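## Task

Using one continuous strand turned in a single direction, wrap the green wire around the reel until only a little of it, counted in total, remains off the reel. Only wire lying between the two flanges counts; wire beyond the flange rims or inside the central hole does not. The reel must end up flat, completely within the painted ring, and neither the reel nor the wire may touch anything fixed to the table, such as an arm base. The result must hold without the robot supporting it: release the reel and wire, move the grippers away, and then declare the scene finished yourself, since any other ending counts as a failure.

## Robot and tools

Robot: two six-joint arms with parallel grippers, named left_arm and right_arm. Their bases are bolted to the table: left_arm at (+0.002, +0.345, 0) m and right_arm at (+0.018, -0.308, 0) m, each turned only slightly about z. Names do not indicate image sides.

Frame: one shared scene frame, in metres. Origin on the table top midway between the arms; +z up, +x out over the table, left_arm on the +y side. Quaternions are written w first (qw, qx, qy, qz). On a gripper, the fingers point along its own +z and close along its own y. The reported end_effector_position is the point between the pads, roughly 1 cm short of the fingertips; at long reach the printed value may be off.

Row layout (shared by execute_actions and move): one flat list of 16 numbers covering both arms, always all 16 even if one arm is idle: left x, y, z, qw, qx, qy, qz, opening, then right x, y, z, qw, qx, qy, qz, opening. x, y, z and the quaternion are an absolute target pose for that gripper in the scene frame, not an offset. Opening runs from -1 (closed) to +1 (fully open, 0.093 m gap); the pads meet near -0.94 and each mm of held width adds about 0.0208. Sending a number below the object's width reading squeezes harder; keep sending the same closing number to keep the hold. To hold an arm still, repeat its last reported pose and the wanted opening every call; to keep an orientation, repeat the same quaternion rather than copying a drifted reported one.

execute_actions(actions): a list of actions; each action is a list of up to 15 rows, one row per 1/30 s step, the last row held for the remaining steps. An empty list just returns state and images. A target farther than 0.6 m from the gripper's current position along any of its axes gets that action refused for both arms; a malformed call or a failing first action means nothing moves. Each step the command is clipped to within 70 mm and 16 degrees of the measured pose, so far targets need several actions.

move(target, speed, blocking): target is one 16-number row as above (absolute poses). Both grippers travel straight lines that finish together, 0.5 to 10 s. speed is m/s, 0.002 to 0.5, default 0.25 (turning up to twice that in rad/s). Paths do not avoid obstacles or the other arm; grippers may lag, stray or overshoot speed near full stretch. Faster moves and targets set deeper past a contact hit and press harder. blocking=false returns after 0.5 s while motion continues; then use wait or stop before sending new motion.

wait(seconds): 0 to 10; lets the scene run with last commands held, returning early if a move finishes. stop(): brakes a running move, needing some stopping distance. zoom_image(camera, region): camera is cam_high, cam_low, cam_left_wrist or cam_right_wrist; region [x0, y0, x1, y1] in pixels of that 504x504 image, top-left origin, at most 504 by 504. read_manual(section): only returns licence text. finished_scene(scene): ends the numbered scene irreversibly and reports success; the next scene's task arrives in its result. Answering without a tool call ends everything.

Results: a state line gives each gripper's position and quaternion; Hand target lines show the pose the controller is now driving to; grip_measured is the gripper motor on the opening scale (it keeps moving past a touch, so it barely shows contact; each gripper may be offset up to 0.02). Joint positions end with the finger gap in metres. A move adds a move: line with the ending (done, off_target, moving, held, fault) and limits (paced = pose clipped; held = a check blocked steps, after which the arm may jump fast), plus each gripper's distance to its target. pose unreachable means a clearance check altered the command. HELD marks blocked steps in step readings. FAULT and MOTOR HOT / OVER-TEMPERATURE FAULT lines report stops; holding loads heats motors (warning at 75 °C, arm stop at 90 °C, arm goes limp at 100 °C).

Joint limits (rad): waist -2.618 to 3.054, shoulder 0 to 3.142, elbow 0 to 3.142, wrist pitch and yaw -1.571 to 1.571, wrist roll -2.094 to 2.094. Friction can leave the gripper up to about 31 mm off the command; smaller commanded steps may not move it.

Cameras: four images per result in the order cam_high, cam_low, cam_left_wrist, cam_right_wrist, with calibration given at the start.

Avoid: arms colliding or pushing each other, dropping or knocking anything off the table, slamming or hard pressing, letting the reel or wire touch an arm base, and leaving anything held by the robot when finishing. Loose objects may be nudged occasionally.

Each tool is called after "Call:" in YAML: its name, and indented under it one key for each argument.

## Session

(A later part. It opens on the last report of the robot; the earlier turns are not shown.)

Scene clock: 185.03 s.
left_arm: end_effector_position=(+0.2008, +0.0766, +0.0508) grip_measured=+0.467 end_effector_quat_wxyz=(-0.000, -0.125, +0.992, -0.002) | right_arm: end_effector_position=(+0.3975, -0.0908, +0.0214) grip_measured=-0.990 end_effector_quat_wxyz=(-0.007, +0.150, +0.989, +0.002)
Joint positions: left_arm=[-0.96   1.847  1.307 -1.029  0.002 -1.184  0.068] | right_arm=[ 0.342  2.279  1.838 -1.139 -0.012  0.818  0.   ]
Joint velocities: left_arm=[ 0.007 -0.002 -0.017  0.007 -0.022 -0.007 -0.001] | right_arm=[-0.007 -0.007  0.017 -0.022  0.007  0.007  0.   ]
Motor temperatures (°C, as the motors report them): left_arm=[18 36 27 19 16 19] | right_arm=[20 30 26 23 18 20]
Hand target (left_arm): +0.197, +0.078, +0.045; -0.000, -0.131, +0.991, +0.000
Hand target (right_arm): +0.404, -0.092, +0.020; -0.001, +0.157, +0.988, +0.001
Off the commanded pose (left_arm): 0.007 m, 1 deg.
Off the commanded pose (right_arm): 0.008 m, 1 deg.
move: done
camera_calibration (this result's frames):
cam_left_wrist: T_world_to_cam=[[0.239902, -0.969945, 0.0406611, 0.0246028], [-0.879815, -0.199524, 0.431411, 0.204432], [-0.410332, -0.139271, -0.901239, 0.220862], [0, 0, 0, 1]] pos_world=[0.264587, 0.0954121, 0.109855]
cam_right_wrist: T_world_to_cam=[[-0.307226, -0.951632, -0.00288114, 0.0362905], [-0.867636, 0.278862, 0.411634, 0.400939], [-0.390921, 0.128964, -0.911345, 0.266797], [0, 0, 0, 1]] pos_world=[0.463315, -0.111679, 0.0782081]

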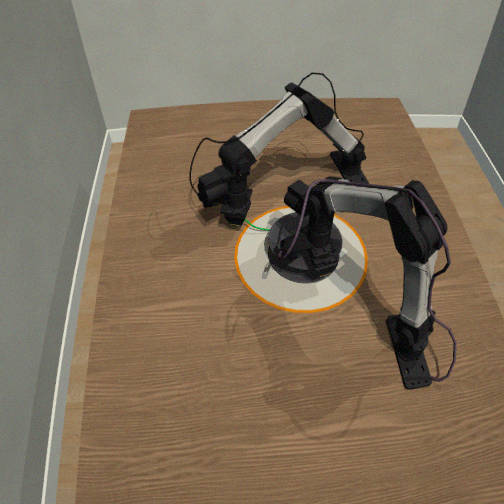

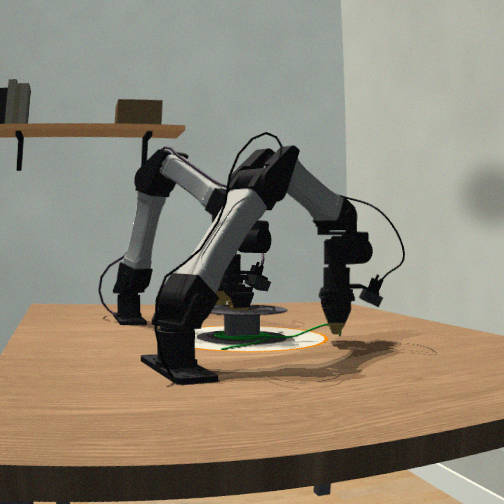

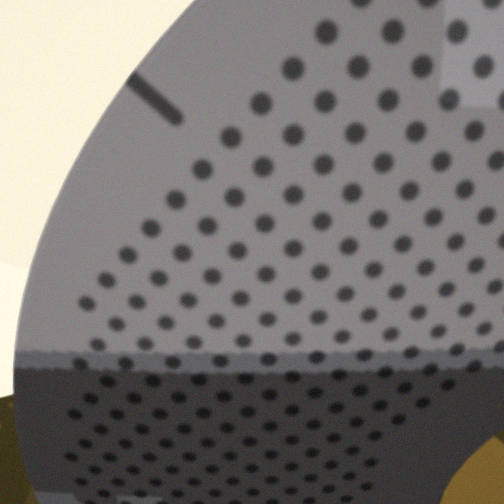

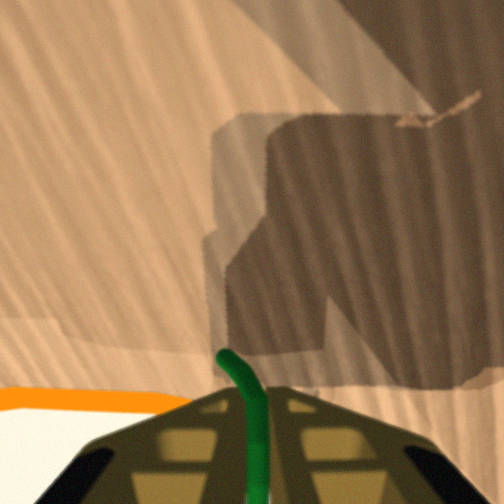

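Call:
execute_actions:
  actions:
    - [[0.1968,0.078,0.045,0,-0.1305,0.9914,0,0.3, 0.412,-0.094,0.004,0,0.1564,0.9877,0,-1]]
    - [[0.1968,0.078,0.045,0,-0.1305,0.9914,0,0.3, 0.412,-0.094,0.002,0,0.1564,0.9877,0,-1]]

Call:
zoom_image:
  camera: "cam_high"
  region: [190, 160, 370, 300]

Scene clock: 186.57 s.
left_arm: end_effector_position=(+0.2008, +0.0766, +0.0508) grip_measured=+0.467 end_effector_quat_wxyz=(-0.000, -0.127, +0.992, -0.002) | right_arm: end_effector_position=(+0.4015, -0.0951, +0.0090) grip_measured=-0.990 end_effector_quat_wxyz=(-0.010, +0.155, +0.988, -0.004)
Joint positions: left_arm=[-0.96   1.847  1.307 -1.029  0.002 -1.188  0.068] | right_arm=[ 0.331  2.309  1.839 -1.122 -0.006  0.817  0.   ]
Joint velocities: left_arm=[ 0.007  0.012 -0.017 -0.022 -0.051 -0.022 -0.   ] | right_arm=[-0.012  0.002  0.002 -0.037  0.022 -0.007  0.   ]
Motor temperatures (°C, as the motors report them): left_arm=[18 36 27 19 16 19] | right_arm=[20 31 26 23 18 20]
Hand target (left_arm): +0.197, +0.078, +0.045; -0.000, -0.130, +0.991, +0.000
Hand target (right_arm): +0.412, -0.094, +0.002; +0.000, +0.156, +0.988, +0.000
Off the commanded pose (left_arm): 0.007 m, 0 deg.
Off the commanded pose (right_arm): 0.013 m, 1 deg.
Step readings (end_effector_position; steps 1 to 15: 1st action; 16 to 30: 2nd action):
0: left_arm (+0.2008, +0.0766, +0.0508) | right_arm (+0.3977, -0.0907, +0.0216)
1: left_arm (+0.2008, +0.0766, +0.0508) | right_arm (+0.3980, -0.0908, +0.0207)
2: left_arm (+0.2008, +0.0766, +0.0508) | right_arm (+0.3989, -0.0906, +0.0191)
4: left_arm (+0.2008, +0.0766, +0.0508) | right_arm (+0.4001, -0.0914, +0.0138)
8: left_arm (+0.2008, +0.0766, +0.0508) | right_arm (+0.4011, -0.0953, +0.0090)
15: left_arm (+0.2008, +0.0766, +0.0508) | right_arm (+0.4012, -0.0952, +0.0090)
16: left_arm (+0.2008, +0.0766, +0.0508) | right_arm (+0.4012, -0.0952, +0.0090)
17: left_arm (+0.2008, +0.0766, +0.0508) | right_arm (+0.4013, -0.0951, +0.0090)
19: left_arm (+0.2008, +0.0766, +0.0508) | right_arm (+0.4014, -0.0951, +0.0090)
23: left_arm (+0.2008, +0.0766, +0.0508) | right_arm (+0.4015, -0.0951, +0.0090)
30: end_effector_position above
camera_calibration (this result's frames):
cam_left_wrist: T_world_to_cam=[[0.243601, -0.969023, 0.0406581, 0.0237896], [-0.879042, -0.202879, 0.431422, 0.204533], [-0.409809, -0.140835, -0.901233, 0.220877], [0, 0, 0, 1]] pos_world=[0.264515, 0.0956553, 0.109854]
cam_right_wrist: T_world_to_cam=[[-0.316542, -0.948526, 0.00996538, 0.0373954], [-0.861581, 0.29189, 0.415305, 0.4095], [-0.396837, 0.122876, -0.909628, 0.259326], [0, 0, 0, 1]] pos_world=[0.467565, -0.115923, 0.0654499]

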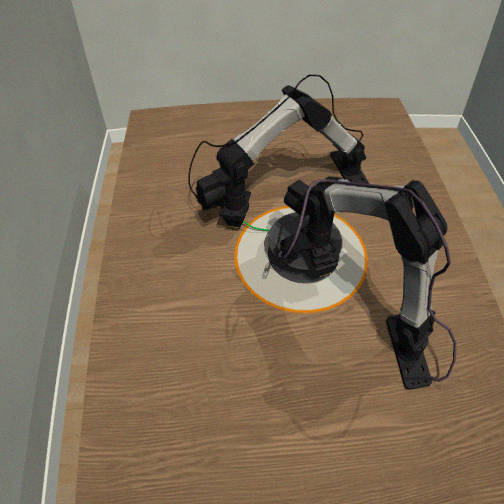

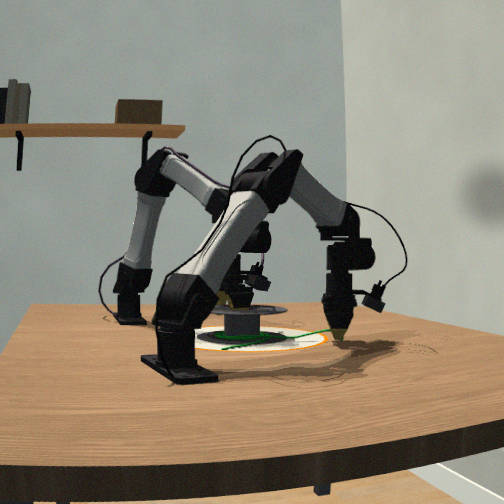

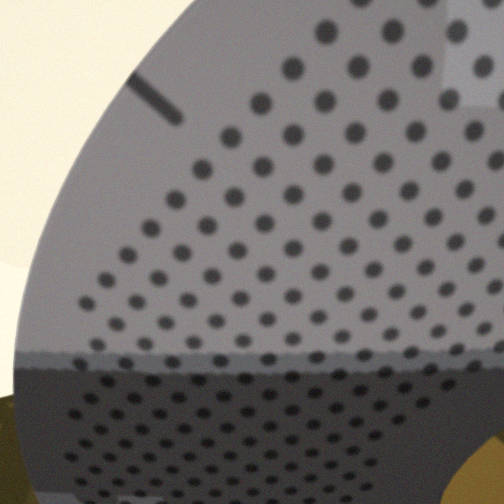

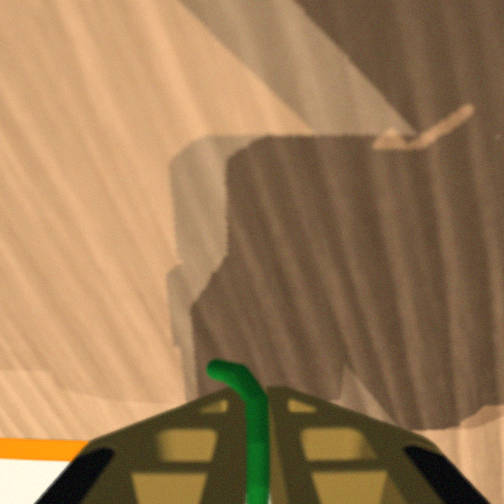

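Region (190, 160, 370, 300) of cam_high's 504x504 image, scaled by 2.800, with more detail than that image has.

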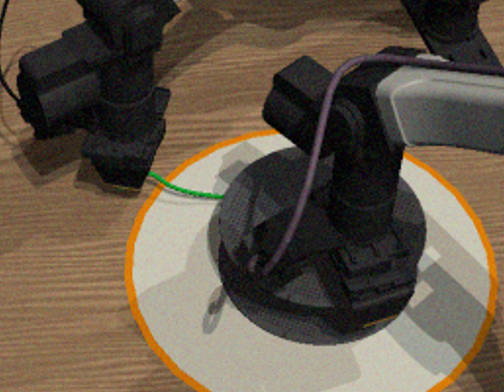

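Call:
execute_actions:
  actions:
    - [[0.2008,0.0766,0.05,0,-0.1305,0.9914,0,1, 0.4015,-0.095,0.004,0,0.1564,0.9877,0,-0.3]]
    - [[0.2008,0.0766,0.115,0,-0.1305,0.9914,0,1, 0.4015,-0.095,0.07,0,0.1564,0.9877,0,-0.3]]

Call:
move:
  target: [0.2756,0.0448,0.11,0,0.5373,0.8434,0,1, 0.225,-0.17,0.07,0.3461,-0.6050,0.6375,0.3285,1]
  speed: 0.3

Scene clock: 189.97 s.
left_arm: end_effector_position=(+0.2036, +0.0727, +0.1119) grip_measured=+0.991 end_effector_quat_wxyz=(+0.004, -0.129, +0.992, -0.008) | right_arm: end_effector_position=(+0.4070, -0.0920, +0.0732) grip_measured=-0.303 end_effector_quat_wxyz=(+0.011, +0.155, +0.988, +0.012)
Joint positions: left_arm=[-0.96   1.809  1.506 -1.25   0.002 -1.19   0.093] | right_arm=[ 0.331  2.244  1.987 -1.282 -0.006  0.817  0.031]
Joint velocities: left_arm=[-0.002 -0.012 -0.012 -0.154  0.007  0.022 -0.001] | right_arm=[-0.002 -0.017 -0.007 -0.066 -0.007 -0.007  0.001]
Motor temperatures (°C, as the motors report them): left_arm=[18 36 27 19 16 19] | right_arm=[20 32 26 23 18 20]
Hand target (left_arm): +0.201, +0.076, +0.115; +0.000, -0.131, +0.991, -0.000
Hand target (right_arm): +0.403, -0.094, +0.070; +0.000, +0.156, +0.988, +0.000
Off the commanded pose (left_arm): 0.006 m, 1 deg.
Off the commanded pose (right_arm): 0.007 m, 2 deg.
Step readings (end_effector_position; steps 1 to 15: 1st action; 16 to 30: 2nd action):
0: left_arm (+0.2008, +0.0766, +0.0508) | right_arm (+0.4015, -0.0951, +0.0090)
1: left_arm (+0.2009, +0.0764, +0.0508) | right_arm (+0.4015, -0.0951, +0.0085)
2: left_arm (+0.2012, +0.0760, +0.0508) | right_arm (+0.4013, -0.0951, +0.0077)
4: left_arm (+0.2011, +0.0762, +0.0508) | right_arm (+0.4007, -0.0955, +0.0056)
8: left_arm (+0.2011, +0.0762, +0.0508) | right_arm (+0.4025, -0.0945, +0.0056)
15: left_arm (+0.2011, +0.0762, +0.0508) | right_arm (+0.4037, -0.0938, +0.0056)
16: left_arm (+0.2005, +0.0769, +0.0564) | right_arm (+0.4031, -0.0942, +0.0107)
17: left_arm (+0.2004, +0.0771, +0.0646) | right_arm (+0.4018, -0.0949, +0.0172)
19: left_arm (+0.2060, +0.0696, +0.0876) | right_arm (+0.4061, -0.0925, +0.0381)
23: left_arm (+0.2107, +0.0632, +0.1119) | right_arm (+0.4141, -0.0881, +0.0704)
30: end_effector_position above
camera_calibration (this result's frames):
cam_left_wrist: T_world_to_cam=[[0.245754, -0.967784, 0.0547553, 0.0148068], [-0.882391, -0.199973, 0.425906, 0.180969], [-0.401236, -0.152984, -0.903109, 0.275932], [0, 0, 0, 1]] pos_world=[0.26676, 0.0927318, 0.17131]
cam_right_wrist: T_world_to_cam=[[-0.316118, -0.948292, -0.0284897, 0.0440607], [-0.879836, 0.2818, 0.382723, 0.395591], [-0.354905, 0.146052, -0.923424, 0.305613], [0, 0, 0, 1]] pos_world=[0.470447, -0.114331, 0.132064]

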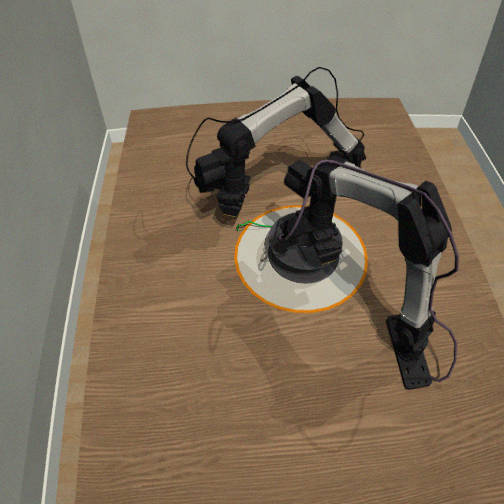

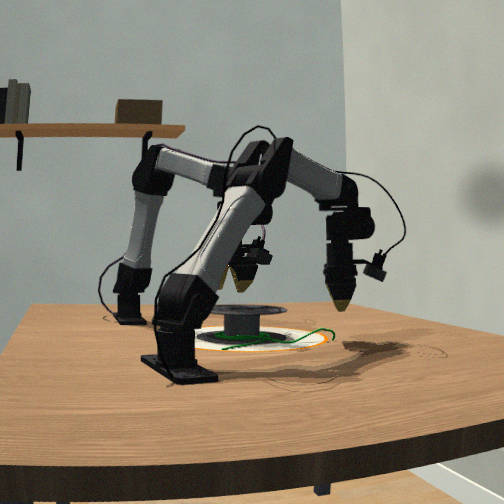

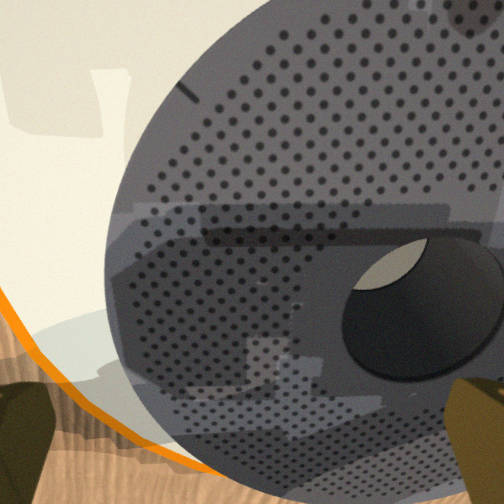

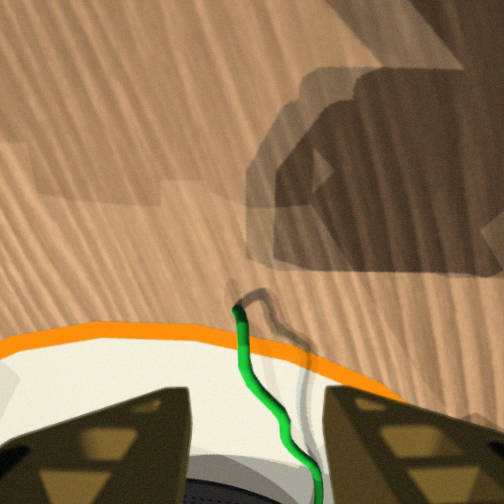

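Scene clock: 194.07 s.
left_arm: end_effector_position=(+0.2722, +0.0411, +0.1131) grip_measured=+0.991 end_effector_quat_wxyz=(+0.008, +0.538, +0.843, -0.003) | right_arm: end_effector_position=(+0.2221, -0.1671, +0.0724) grip_measured=+0.990 end_effector_quat_wxyz=(+0.353, -0.606, +0.634, +0.325)
Joint positions: left_arm=[-0.87   2.085  1.893 -1.361  0.002  0.294  0.093] | right_arm=[-0.177  1.403  0.589 -0.664 -0.999 -1.478  0.093]
Joint velocities: left_arm=[-0.022 -0.007  0.007 -0.007 -0.037 -0.051  0.   ] | right_arm=[-0.007 -0.002  0.002 -0.051  0.051 -0.139 -0.001]
Motor temperatures (°C, as the motors report them): left_arm=[18 36 27 19 16 19] | right_arm=[20 32 26 23 18 20]
Hand target (left_arm): +0.275, +0.043, +0.111; +0.001, +0.537, +0.843, -0.000
Hand target (right_arm): +0.226, -0.168, +0.075; -0.355, +0.601, -0.635, -0.331
Off the commanded pose (left_arm): 0.006 m, 1 deg.
Off the commanded pose (right_arm): 0.005 m, 1 deg.
move: done
camera_calibration (this result's frames):
cam_left_wrist: T_world_to_cam=[[-0.91076, -0.411536, 0.0339704, 0.261571], [-0.361785, 0.834898, 0.414797, 0.0517095], [-0.199065, 0.36549, -0.90928, 0.224015], [0, 0, 0, 1]] pos_world=[0.30153, -0.0174017, 0.173358]
cam_right_wrist: T_world_to_cam=[[0.998291, -0.0581467, 0.00574989, -0.23126], [-0.0450563, -0.828714, -0.557855, -0.0484341], [0.0372024, 0.556643, -0.829918, 0.22501], [0, 0, 0, 1]] pos_world=[0.220311, -0.178835, 0.16105]

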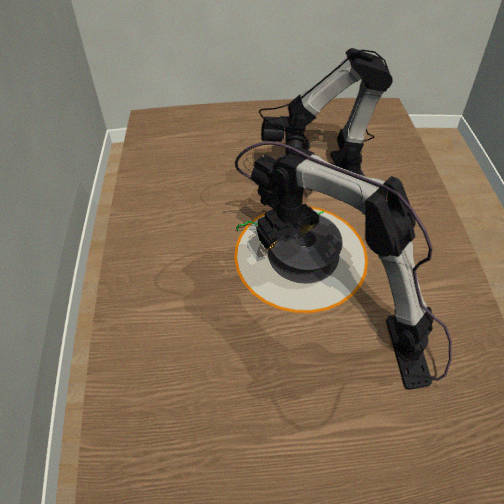

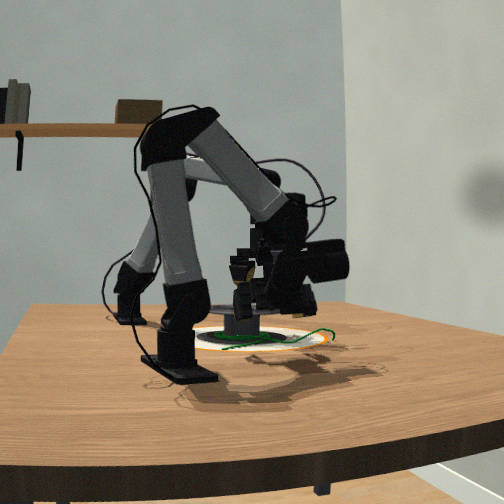

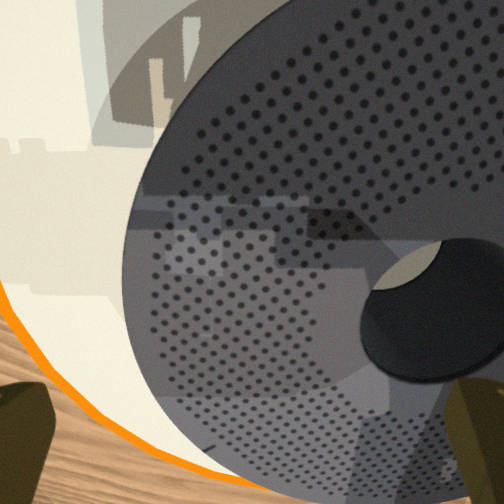

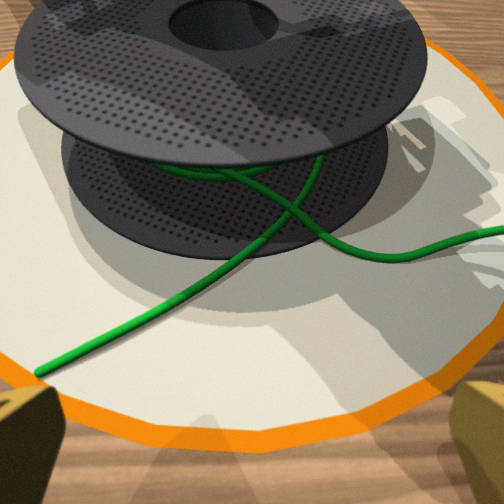

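Call:
move:
  target: [0.2756,0.0448,0.043,0,0.5373,0.8434,0,1, 0.1945,-0.087,0.03,0.3461,-0.6050,0.6375,0.3285,1]
  speed: 0.2

Scene clock: 199.60 s.
left_arm: end_effector_position=(+0.2729, +0.0424, +0.0523) grip_measured=+0.991 end_effector_quat_wxyz=(+0.004, +0.538, +0.843, -0.002) | right_arm: end_effector_position=(+0.1998, -0.0877, +0.0369) grip_measured=+0.990 end_effector_quat_wxyz=(+0.352, -0.610, +0.632, +0.324)
Joint positions: left_arm=[-0.867  2.109  1.688 -1.141  0.002  0.297  0.093] | right_arm=[ 0.255  1.403  0.336  0.123 -0.836 -0.822  0.093]
Joint velocities: left_arm=[-0.007 -0.007  0.022 -0.066 -0.022 -0.037  0.   ] | right_arm=[-0.007 -0.007  0.012  0.037  0.007 -0.037  0.   ]
Motor temperatures (°C, as the motors report them): left_arm=[18 36 27 19 16 19] | right_arm=[20 31 26 23 18 20]
Hand target (left_arm): +0.275, +0.045, +0.043; -0.000, +0.537, +0.843, +0.000
Hand target (right_arm): +0.193, -0.090, +0.028; -0.340, +0.610, -0.639, -0.323
Off the commanded pose (left_arm): 0.010 m, 1 deg.
Off the commanded pose (right_arm): 0.009 m, 1 deg.
move: done
camera_calibration (this result's frames):
cam_left_wrist: T_world_to_cam=[[-0.910703, -0.411431, 0.0366676, 0.264634], [-0.35893, 0.832166, 0.422693, 0.0749612], [-0.204422, 0.371787, -0.905531, 0.169372], [0, 0, 0, 1]] pos_world=[0.302532, -0.0164723, 0.111983]
cam_right_wrist: T_world_to_cam=[[0.998674, -0.0500856, 0.0118769, -0.20384], [-0.0351342, -0.831886, -0.553834, -0.00596324], [0.0376193, 0.552682, -0.832543, 0.151841], [0, 0, 0, 1]] pos_world=[0.197648, -0.0990897, 0.125532]

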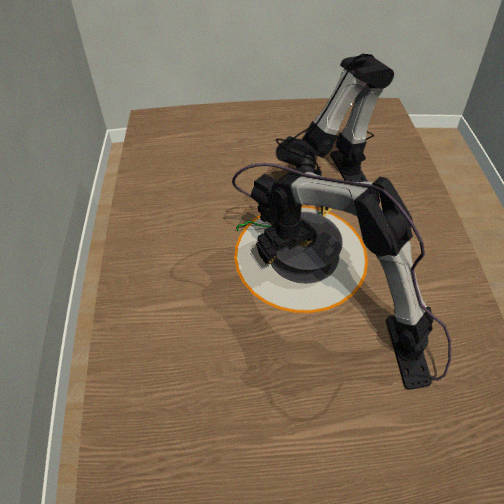

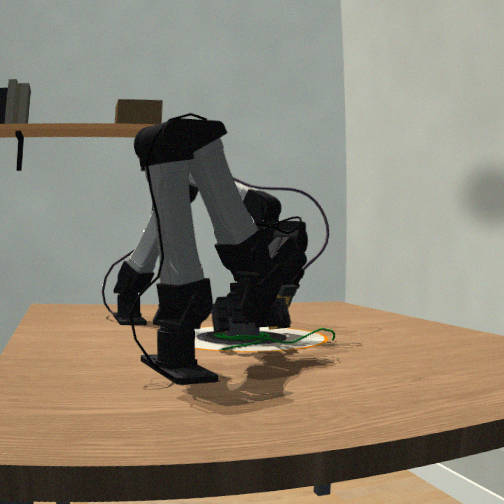

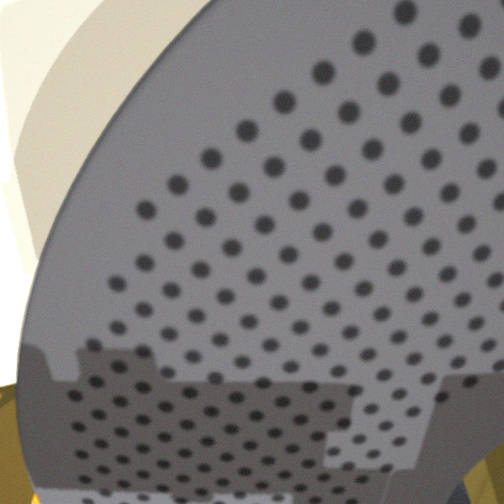

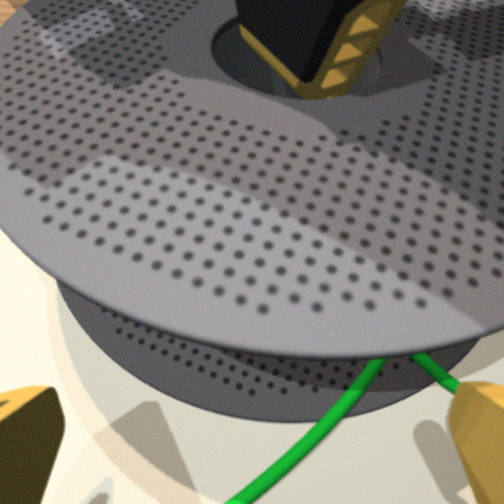

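Call:
move:
  target: [0.2756,0.0448,0.043,0,0.5373,0.8434,0,0.3, 0.196,-0.089,0.0,0.3461,-0.6050,0.6375,0.3285,1]
  speed: 0.08

Scene clock: 201.67 s.
left_arm: end_effector_position=(+0.2728, +0.0424, +0.0523) grip_measured=+0.470 end_effector_quat_wxyz=(+0.004, +0.538, +0.843, -0.002) | right_arm: end_effector_position=(+0.2042, -0.0846, +0.0114) grip_measured=+0.990 end_effector_quat_wxyz=(+0.361, -0.609, +0.626, +0.326)
Joint positions: left_arm=[-0.867  2.109  1.688 -1.141  0.002  0.297  0.068] | right_arm=[ 0.254  1.583  0.294  0.37  -0.846 -0.813  0.093]
Joint velocities: left_arm=[-0.007  0.017 -0.002 -0.007  0.007 -0.051 -0.001] | right_arm=[ 0.007 -0.017 -0.002 -0.007 -0.051  0.037  0.   ]
Motor temperatures (°C, as the motors report them): left_arm=[18 36 27 19 16 19] | right_arm=[20 31 26 23 18 20]
Hand target (left_arm): +0.275, +0.045, +0.043; -0.000, +0.537, +0.843, +0.000
Hand target (right_arm): +0.195, -0.089, +0.001; -0.346, +0.605, -0.637, -0.328
Off the commanded pose (left_arm): 0.010 m, 1 deg.
Off the commanded pose (right_arm): 0.015 m, 2 deg.
move: off_target (right_arm)
camera_calibration (this result's frames):
cam_left_wrist: T_world_to_cam=[[-0.910694, -0.411418, 0.037031, 0.26455], [-0.358808, 0.832274, 0.422583, 0.0749473], [-0.204678, 0.371557, -0.905567, 0.16946], [0, 0, 0, 1]] pos_world=[0.302501, -0.0165, 0.11199]
cam_right_wrist: T_world_to_cam=[[0.998512, -0.0497361, 0.0223714, -0.207804], [-0.028162, -0.821533, -0.569466, -0.0176775], [0.0467018, 0.567988, -0.821711, 0.128014], [0, 0, 0, 1]] pos_world=[0.201019, -0.0975683, 0.0997724]

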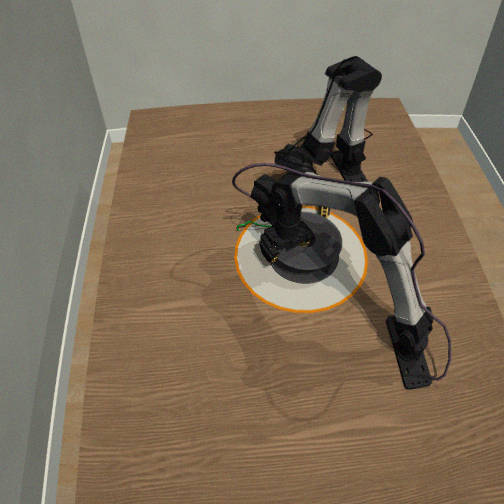

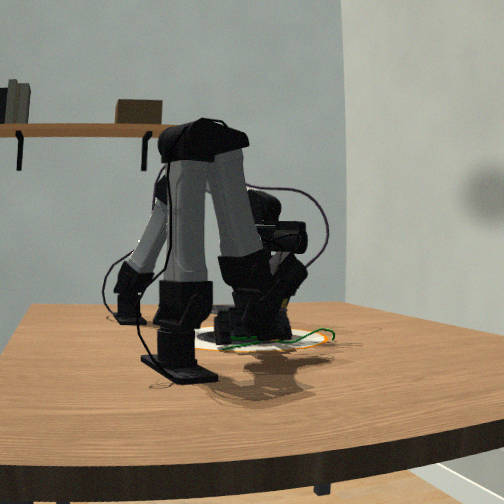

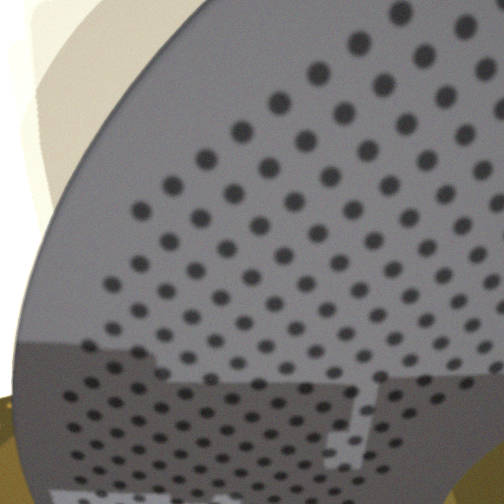

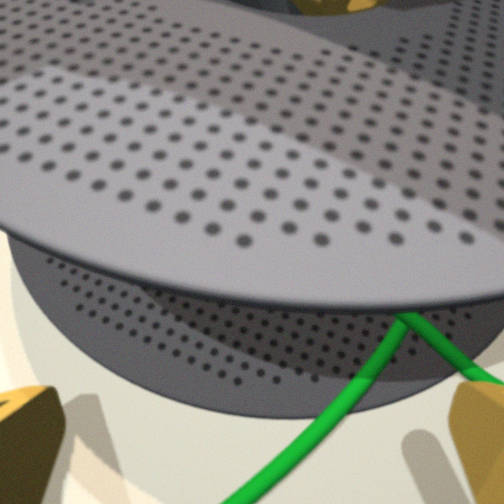

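Call:
move:
  target: [0.2756,0.0448,0.043,0,0.5373,0.8434,0,0.3, 0.186,-0.091,-0.002,0.3461,-0.6050,0.6375,0.3285,1]
  speed: 0.05

Scene clock: 202.97 s.
left_arm: end_effector_position=(+0.2728, +0.0424, +0.0523) grip_measured=+0.470 end_effector_quat_wxyz=(+0.004, +0.538, +0.843, -0.002) | right_arm: end_effector_position=(+0.1991, -0.0870, +0.0089) grip_measured=+0.990 end_effector_quat_wxyz=(+0.367, -0.605, +0.627, +0.326)
Joint positions: left_arm=[-0.867  2.109  1.688 -1.141  0.002  0.297  0.068] | right_arm=[ 0.254  1.583  0.255  0.43  -0.846 -0.795  0.093]
Joint velocities: left_arm=[ 0.022  0.007  0.007 -0.022 -0.051  0.022  0.001] | right_arm=[ 0.007  0.002 -0.017 -0.007  0.037 -0.022  0.001]
Motor temperatures (°C, as the motors report them): left_arm=[18 36 27 19 16 19] | right_arm=[20 31 25 23 18 20]
Hand target (left_arm): +0.275, +0.045, +0.043; -0.000, +0.537, +0.843, +0.000
Hand target (right_arm): +0.186, -0.091, -0.001; -0.346, +0.605, -0.638, -0.328
Off the commanded pose (left_arm): 0.010 m, 1 deg.
Off the commanded pose (right_arm): 0.018 m, 3 deg.
move: off_target (right_arm)
camera_calibration (this result's frames):
cam_left_wrist: T_world_to_cam=[[-0.910694, -0.411418, 0.037031, 0.26455], [-0.358808, 0.832274, 0.422583, 0.0749473], [-0.204678, 0.371557, -0.905567, 0.16946], [0, 0, 0, 1]] pos_world=[0.302501, -0.0165, 0.11199]
cam_right_wrist: T_world_to_cam=[[0.9979, -0.0595474, 0.0254732, -0.203521], [-0.0339502, -0.815871, -0.577237, -0.0194631], [0.0551558, 0.57516, -0.816179, 0.126473], [0, 0, 0, 1]] pos_world=[0.195457, -0.100741, 0.0971741]

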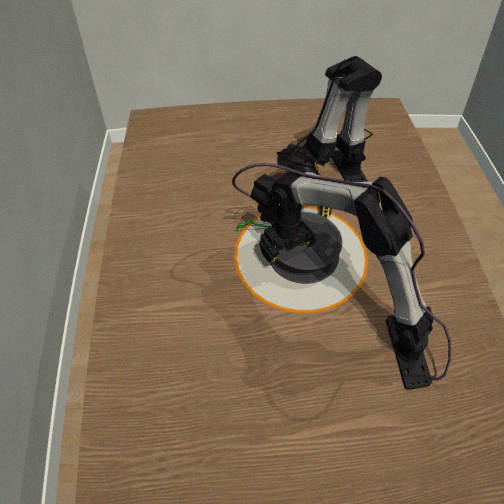

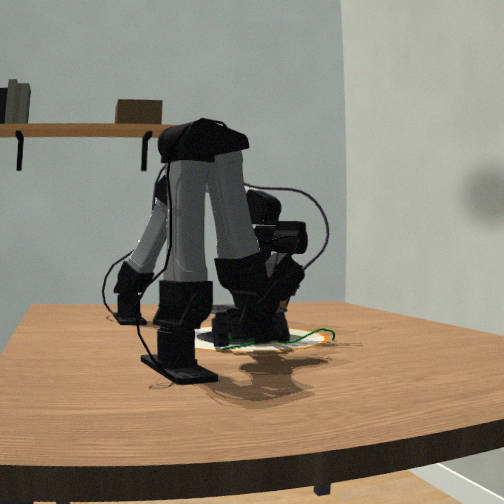

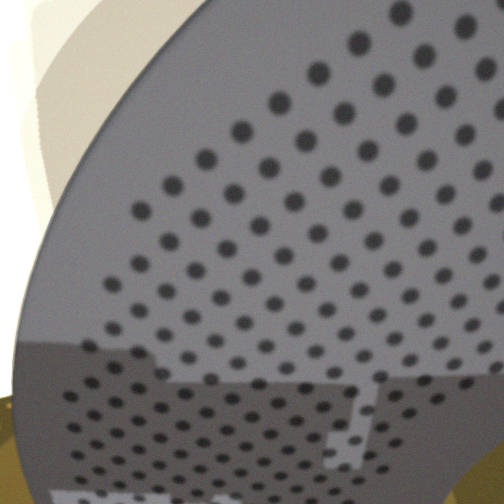

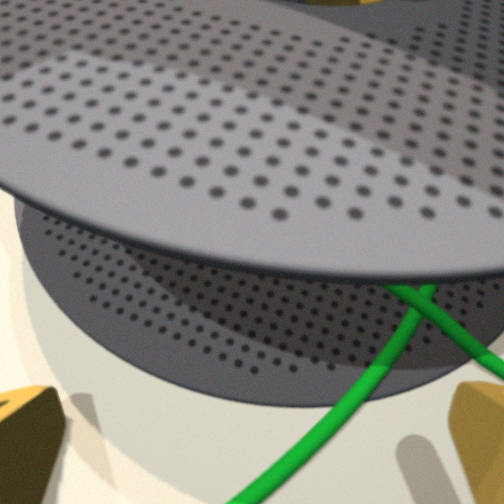

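Call:
move:
  target: [0.2503,0.0729,0.045,0,0.3007,0.9537,0,0.3, 0.186,-0.091,-0.002,0.3461,-0.6050,0.6375,0.3285,1]
  speed: 0.12

Scene clock: 206.10 s.
left_arm: end_effector_position=(+0.2495, +0.0682, +0.0506) grip_measured=+0.470 end_effector_quat_wxyz=(-0.000, +0.317, +0.948, -0.002) | right_arm: end_effector_position=(+0.1994, -0.0868, +0.0092) grip_measured=+0.990 end_effector_quat_wxyz=(+0.368, -0.605, +0.626, +0.326)
Joint positions: left_arm=[-0.867  1.985  1.495 -1.08   0.003 -0.195  0.068] | right_arm=[ 0.254  1.583  0.254  0.434 -0.846 -0.794  0.093]
Joint velocities: left_arm=[ 0.002 -0.012 -0.022 -0.007  0.007  0.007 -0.   ] | right_arm=[ 0.007  0.007 -0.002 -0.037  0.037  0.007  0.   ]
Motor temperatures (°C, as the motors report them): left_arm=[18 37 27 19 16 19] | right_arm=[20 30 25 23 18 20]
Hand target (left_arm): +0.251, +0.073, +0.045; -0.000, +0.301, +0.954, +0.000
Hand target (right_arm): +0.186, -0.091, -0.001; -0.346, +0.605, -0.637, -0.328
Off the commanded pose (left_arm): 0.007 m, 2 deg.
Off the commanded pose (right_arm): 0.018 m, 3 deg.
move: off_target (right_arm)
camera_calibration (this result's frames):
cam_left_wrist: T_world_to_cam=[[-0.6079, -0.792969, 0.0407027, 0.204267], [-0.705628, 0.563026, 0.430222, 0.150333], [-0.364069, 0.232811, -0.901805, 0.202654], [0, 0, 0, 1]] pos_world=[0.304033, 0.0301564, 0.109764]
cam_right_wrist: T_world_to_cam=[[0.997811, -0.0599809, 0.0278527, -0.203859], [-0.0328432, -0.815005, -0.578522, -0.0192976], [0.0574004, 0.576341, -0.815191, 0.126276], [0, 0, 0, 1]] pos_world=[0.195531, -0.100733, 0.0974531]

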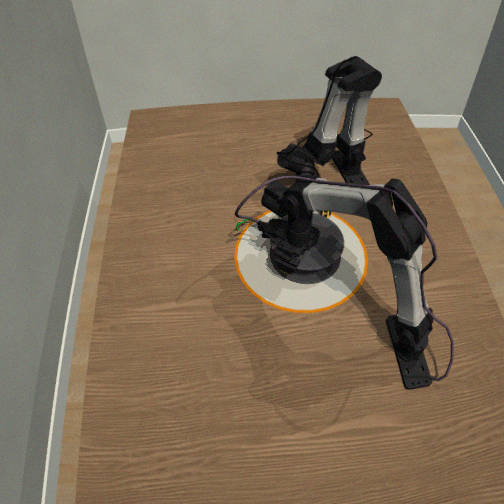

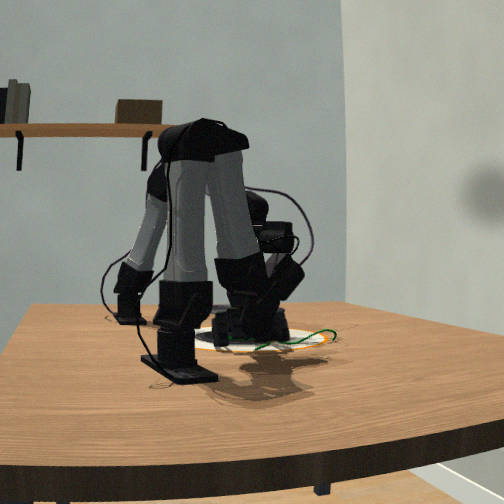

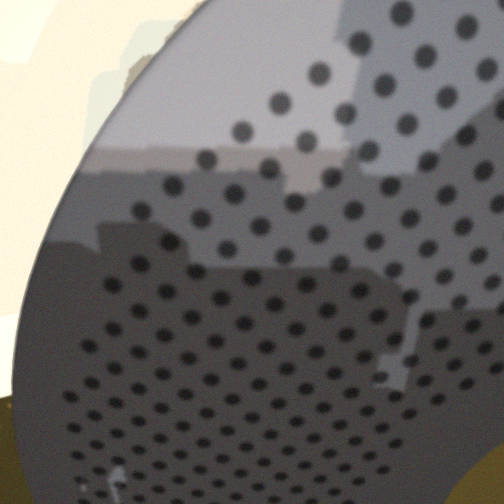

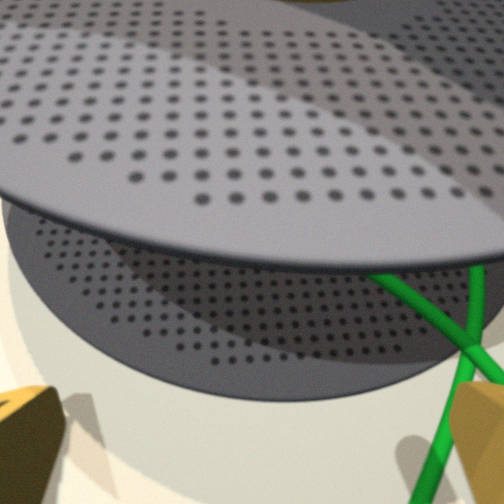

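Call:
move:
  target: [0.213,0.0815,0.045,0,0,1,0,0.3, 0.186,-0.091,-0.002,0.3461,-0.6050,0.6375,0.3285,1]
  speed: 0.12

Scene clock: 209.57 s.
left_arm: end_effector_position=(+0.2160, +0.0799, +0.0501) grip_measured=+0.470 end_effector_quat_wxyz=(-0.002, +0.010, +1.000, -0.002) | right_arm: end_effector_position=(+0.1994, -0.0868, +0.0092) grip_measured=+0.990 end_effector_quat_wxyz=(+0.368, -0.605, +0.626, +0.326)
Joint positions: left_arm=[-0.916  1.874  1.34  -1.037  0.006 -0.869  0.068] | right_arm=[ 0.254  1.583  0.254  0.434 -0.846 -0.794  0.093]
Joint velocities: left_arm=[-0.002 -0.012  0.012 -0.037  0.007 -0.066  0.001] | right_arm=[-0.017 -0.002 -0.002 -0.081  0.007  0.066 -0.001]
Motor temperatures (°C, as the motors report them): left_arm=[18 37 27 19 16 19] | right_arm=[20 30 25 23 18 20]
Hand target (left_arm): +0.213, +0.082, +0.045; -0.000, +0.000, +1.000, +0.000
Hand target (right_arm): +0.186, -0.091, -0.001; -0.346, +0.605, -0.637, -0.328
Off the commanded pose (left_arm): 0.006 m, 1 deg.
Off the commanded pose (right_arm): 0.018 m, 3 deg.
move: off_target (right_arm)
camera_calibration (this result's frames):
cam_left_wrist: T_world_to_cam=[[-0.0281937, -0.998743, 0.0414547, 0.0844491], [-0.899428, 0.0434417, 0.434904, 0.203422], [-0.436158, -0.025024, -0.899522, 0.223246], [0, 0, 0, 1]] pos_world=[0.282715, 0.0810924, 0.108845]
cam_right_wrist: T_world_to_cam=[[0.997811, -0.0599809, 0.0278527, -0.203859], [-0.0328432, -0.815005, -0.578522, -0.0192976], [0.0574004, 0.576341, -0.815191, 0.126276], [0, 0, 0, 1]] pos_world=[0.195531, -0.100733, 0.0974531]

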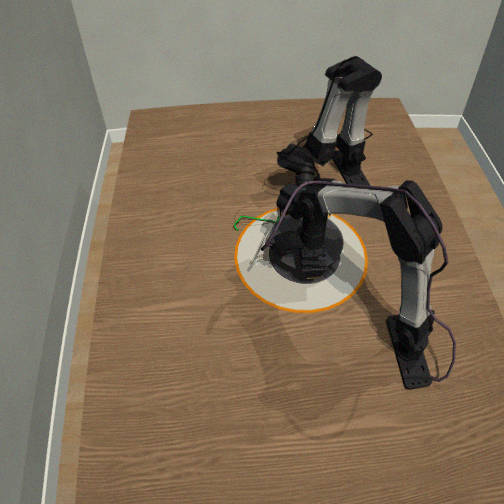

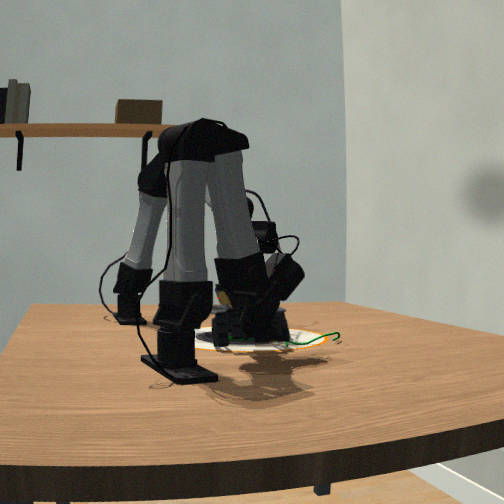

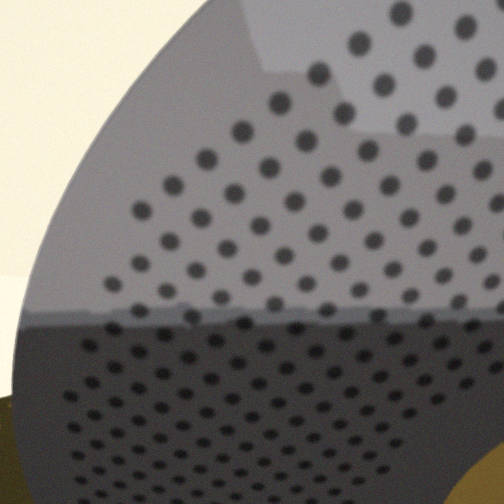

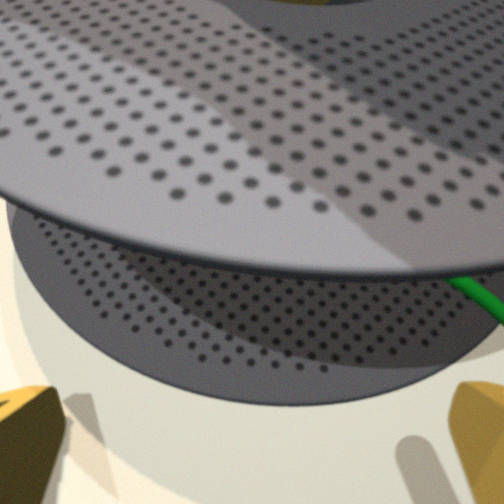

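Call:
move:
  target: [0.213,0.0815,0.045,0,0,1,0,0.3, 0.27,-0.19,0.10,0.3461,-0.6050,0.6375,0.3285,1]
  speed: 0.25

Scene clock: 211.63 s.
left_arm: end_effector_position=(+0.2157, +0.0799, +0.0500) grip_measured=+0.470 end_effector_quat_wxyz=(-0.003, +0.009, +1.000, -0.002) | right_arm: end_effector_position=(+0.2693, -0.1848, +0.1044) grip_measured=+0.990 end_effector_quat_wxyz=(+0.361, -0.599, +0.632, +0.334)
Joint positions: left_arm=[-0.916  1.874  1.339 -1.037  0.007 -0.872  0.068] | right_arm=[-0.26   1.567  0.866 -0.904 -1.029 -1.622  0.093]
Joint velocities: left_arm=[-0.007  0.002 -0.022 -0.022  0.007 -0.037 -0.   ] | right_arm=[ 0.007  0.007 -0.007  0.007 -0.007  0.007 -0.   ]
Motor temperatures (°C, as the motors report them): left_arm=[18 37 27 19 16 19] | right_arm=[20 30 25 23 18 20]
Hand target (left_arm): +0.213, +0.082, +0.045; -0.000, +0.000, +1.000, +0.000
Hand target (right_arm): +0.272, -0.187, +0.103; -0.353, +0.599, -0.636, -0.334
Off the commanded pose (left_arm): 0.006 m, 1 deg.
Off the commanded pose (right_arm): 0.007 m, 2 deg.
move: done
camera_calibration (this result's frames):
cam_left_wrist: T_world_to_cam=[[-0.0258725, -0.998797, 0.0416483, 0.0838701], [-0.899159, 0.0414577, 0.435655, 0.203279], [-0.436858, -0.0261769, -0.89915, 0.223266], [0, 0, 0, 1]] pos_world=[0.282485, 0.0811862, 0.108697]
cam_right_wrist: T_world_to_cam=[[0.997975, -0.0635985, 0.000376123, -0.280017], [-0.0515746, -0.812731, -0.580352, -0.036088], [0.0372152, 0.579158, -0.814366, 0.262187], [0, 0, 0, 1]] pos_world=[0.267832, -0.198986, 0.192678]

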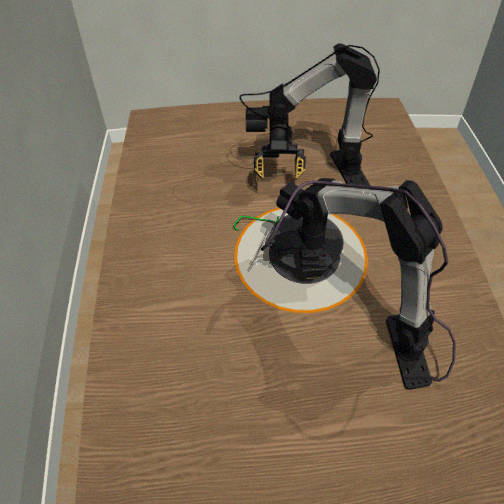

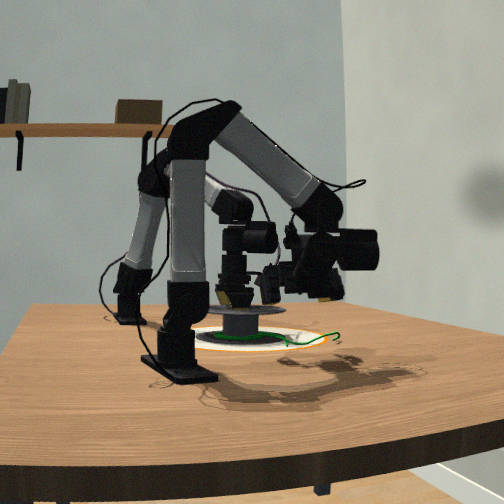

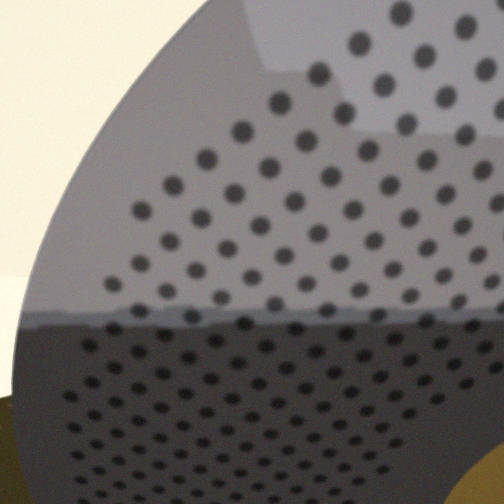

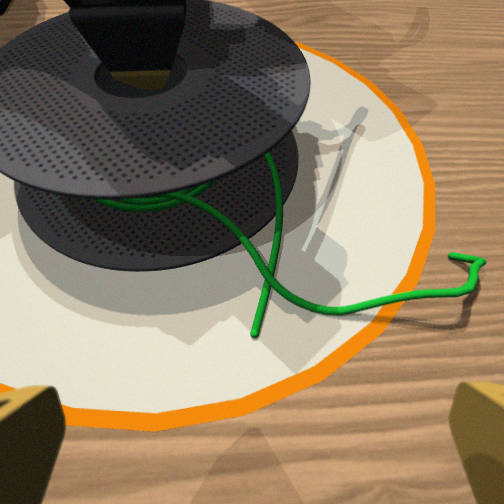

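Call:
move:
  target: [0.213,0.0815,0.045,0,0,1,0,0.3, 0.275,-0.113,0.045,0.3591,-0.5155,0.7363,0.2515,-0.5]
  speed: 0.2

Scene clock: 219.83 s.
left_arm: end_effector_position=(+0.2157, +0.0799, +0.0500) grip_measured=+0.470 end_effector_quat_wxyz=(-0.003, +0.009, +1.000, -0.002) | right_arm: end_effector_position=(+0.2774, -0.1146, +0.0426) grip_measured=-0.497 end_effector_quat_wxyz=(+0.351, -0.520, +0.737, +0.251)
Joint positions: left_arm=[-0.916  1.874  1.339 -1.037  0.007 -0.872  0.068] | right_arm=[ 0.137  1.476  0.502  0.045 -0.671 -0.687  0.021]
Joint velocities: left_arm=[ 0.007 -0.007  0.007  0.037 -0.022  0.022 -0.   ] | right_arm=[-0.002 -0.002 -0.002  0.081 -0.007 -0.037 -0.001]
Motor temperatures (°C, as the motors report them): left_arm=[18 37 27 19 16 19] | right_arm=[20 29 25 23 18 20]
Hand target (left_arm): +0.213, +0.082, +0.045; -0.000, +0.000, +1.000, +0.000
Hand target (right_arm): +0.273, -0.115, +0.041; +0.353, -0.521, +0.737, +0.246
Off the commanded pose (left_arm): 0.006 m, 1 deg.
Off the commanded pose (right_arm): 0.004 m, 1 deg.
move: done
camera_calibration (this result's frames):
cam_left_wrist: T_world_to_cam=[[-0.0258725, -0.998797, 0.0416483, 0.0838701], [-0.899159, 0.0414577, 0.435655, 0.203279], [-0.436858, -0.0261769, -0.89915, 0.223266], [0, 0, 0, 1]] pos_world=[0.282485, 0.0811862, 0.108697]
cam_right_wrist: T_world_to_cam=[[0.941189, -0.33761, -0.0135575, -0.298627], [-0.304918, -0.831396, -0.46455, 0.0486435], [0.145565, 0.441363, -0.885443, 0.12807], [0, 0, 0, 1]] pos_world=[0.277254, -0.116903, 0.131948]

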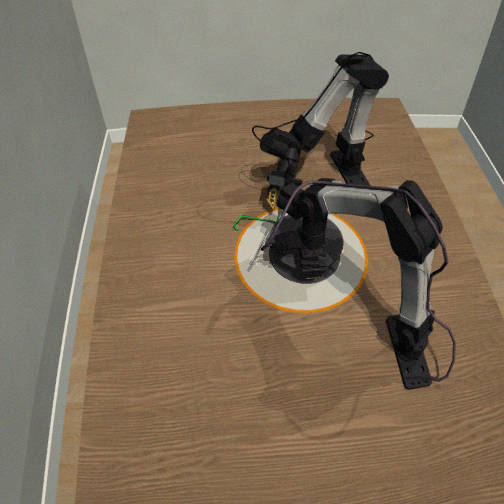

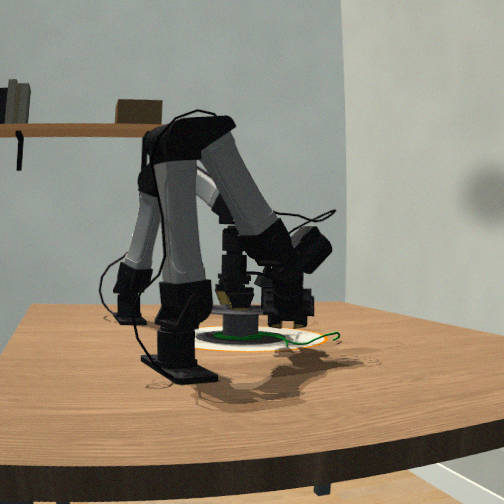

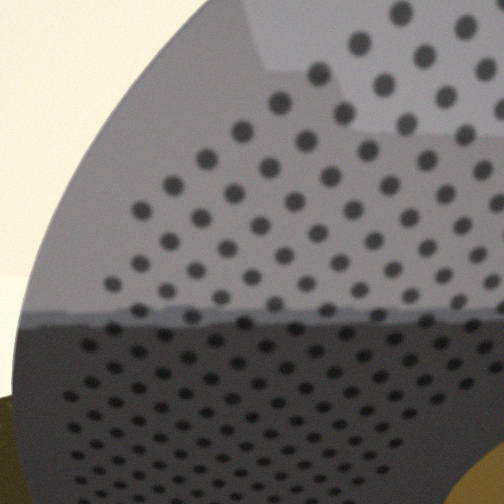

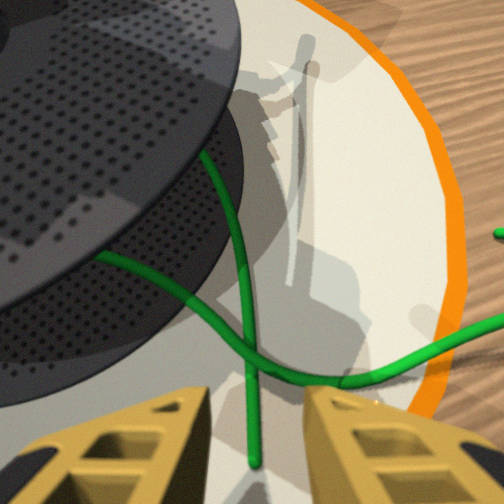

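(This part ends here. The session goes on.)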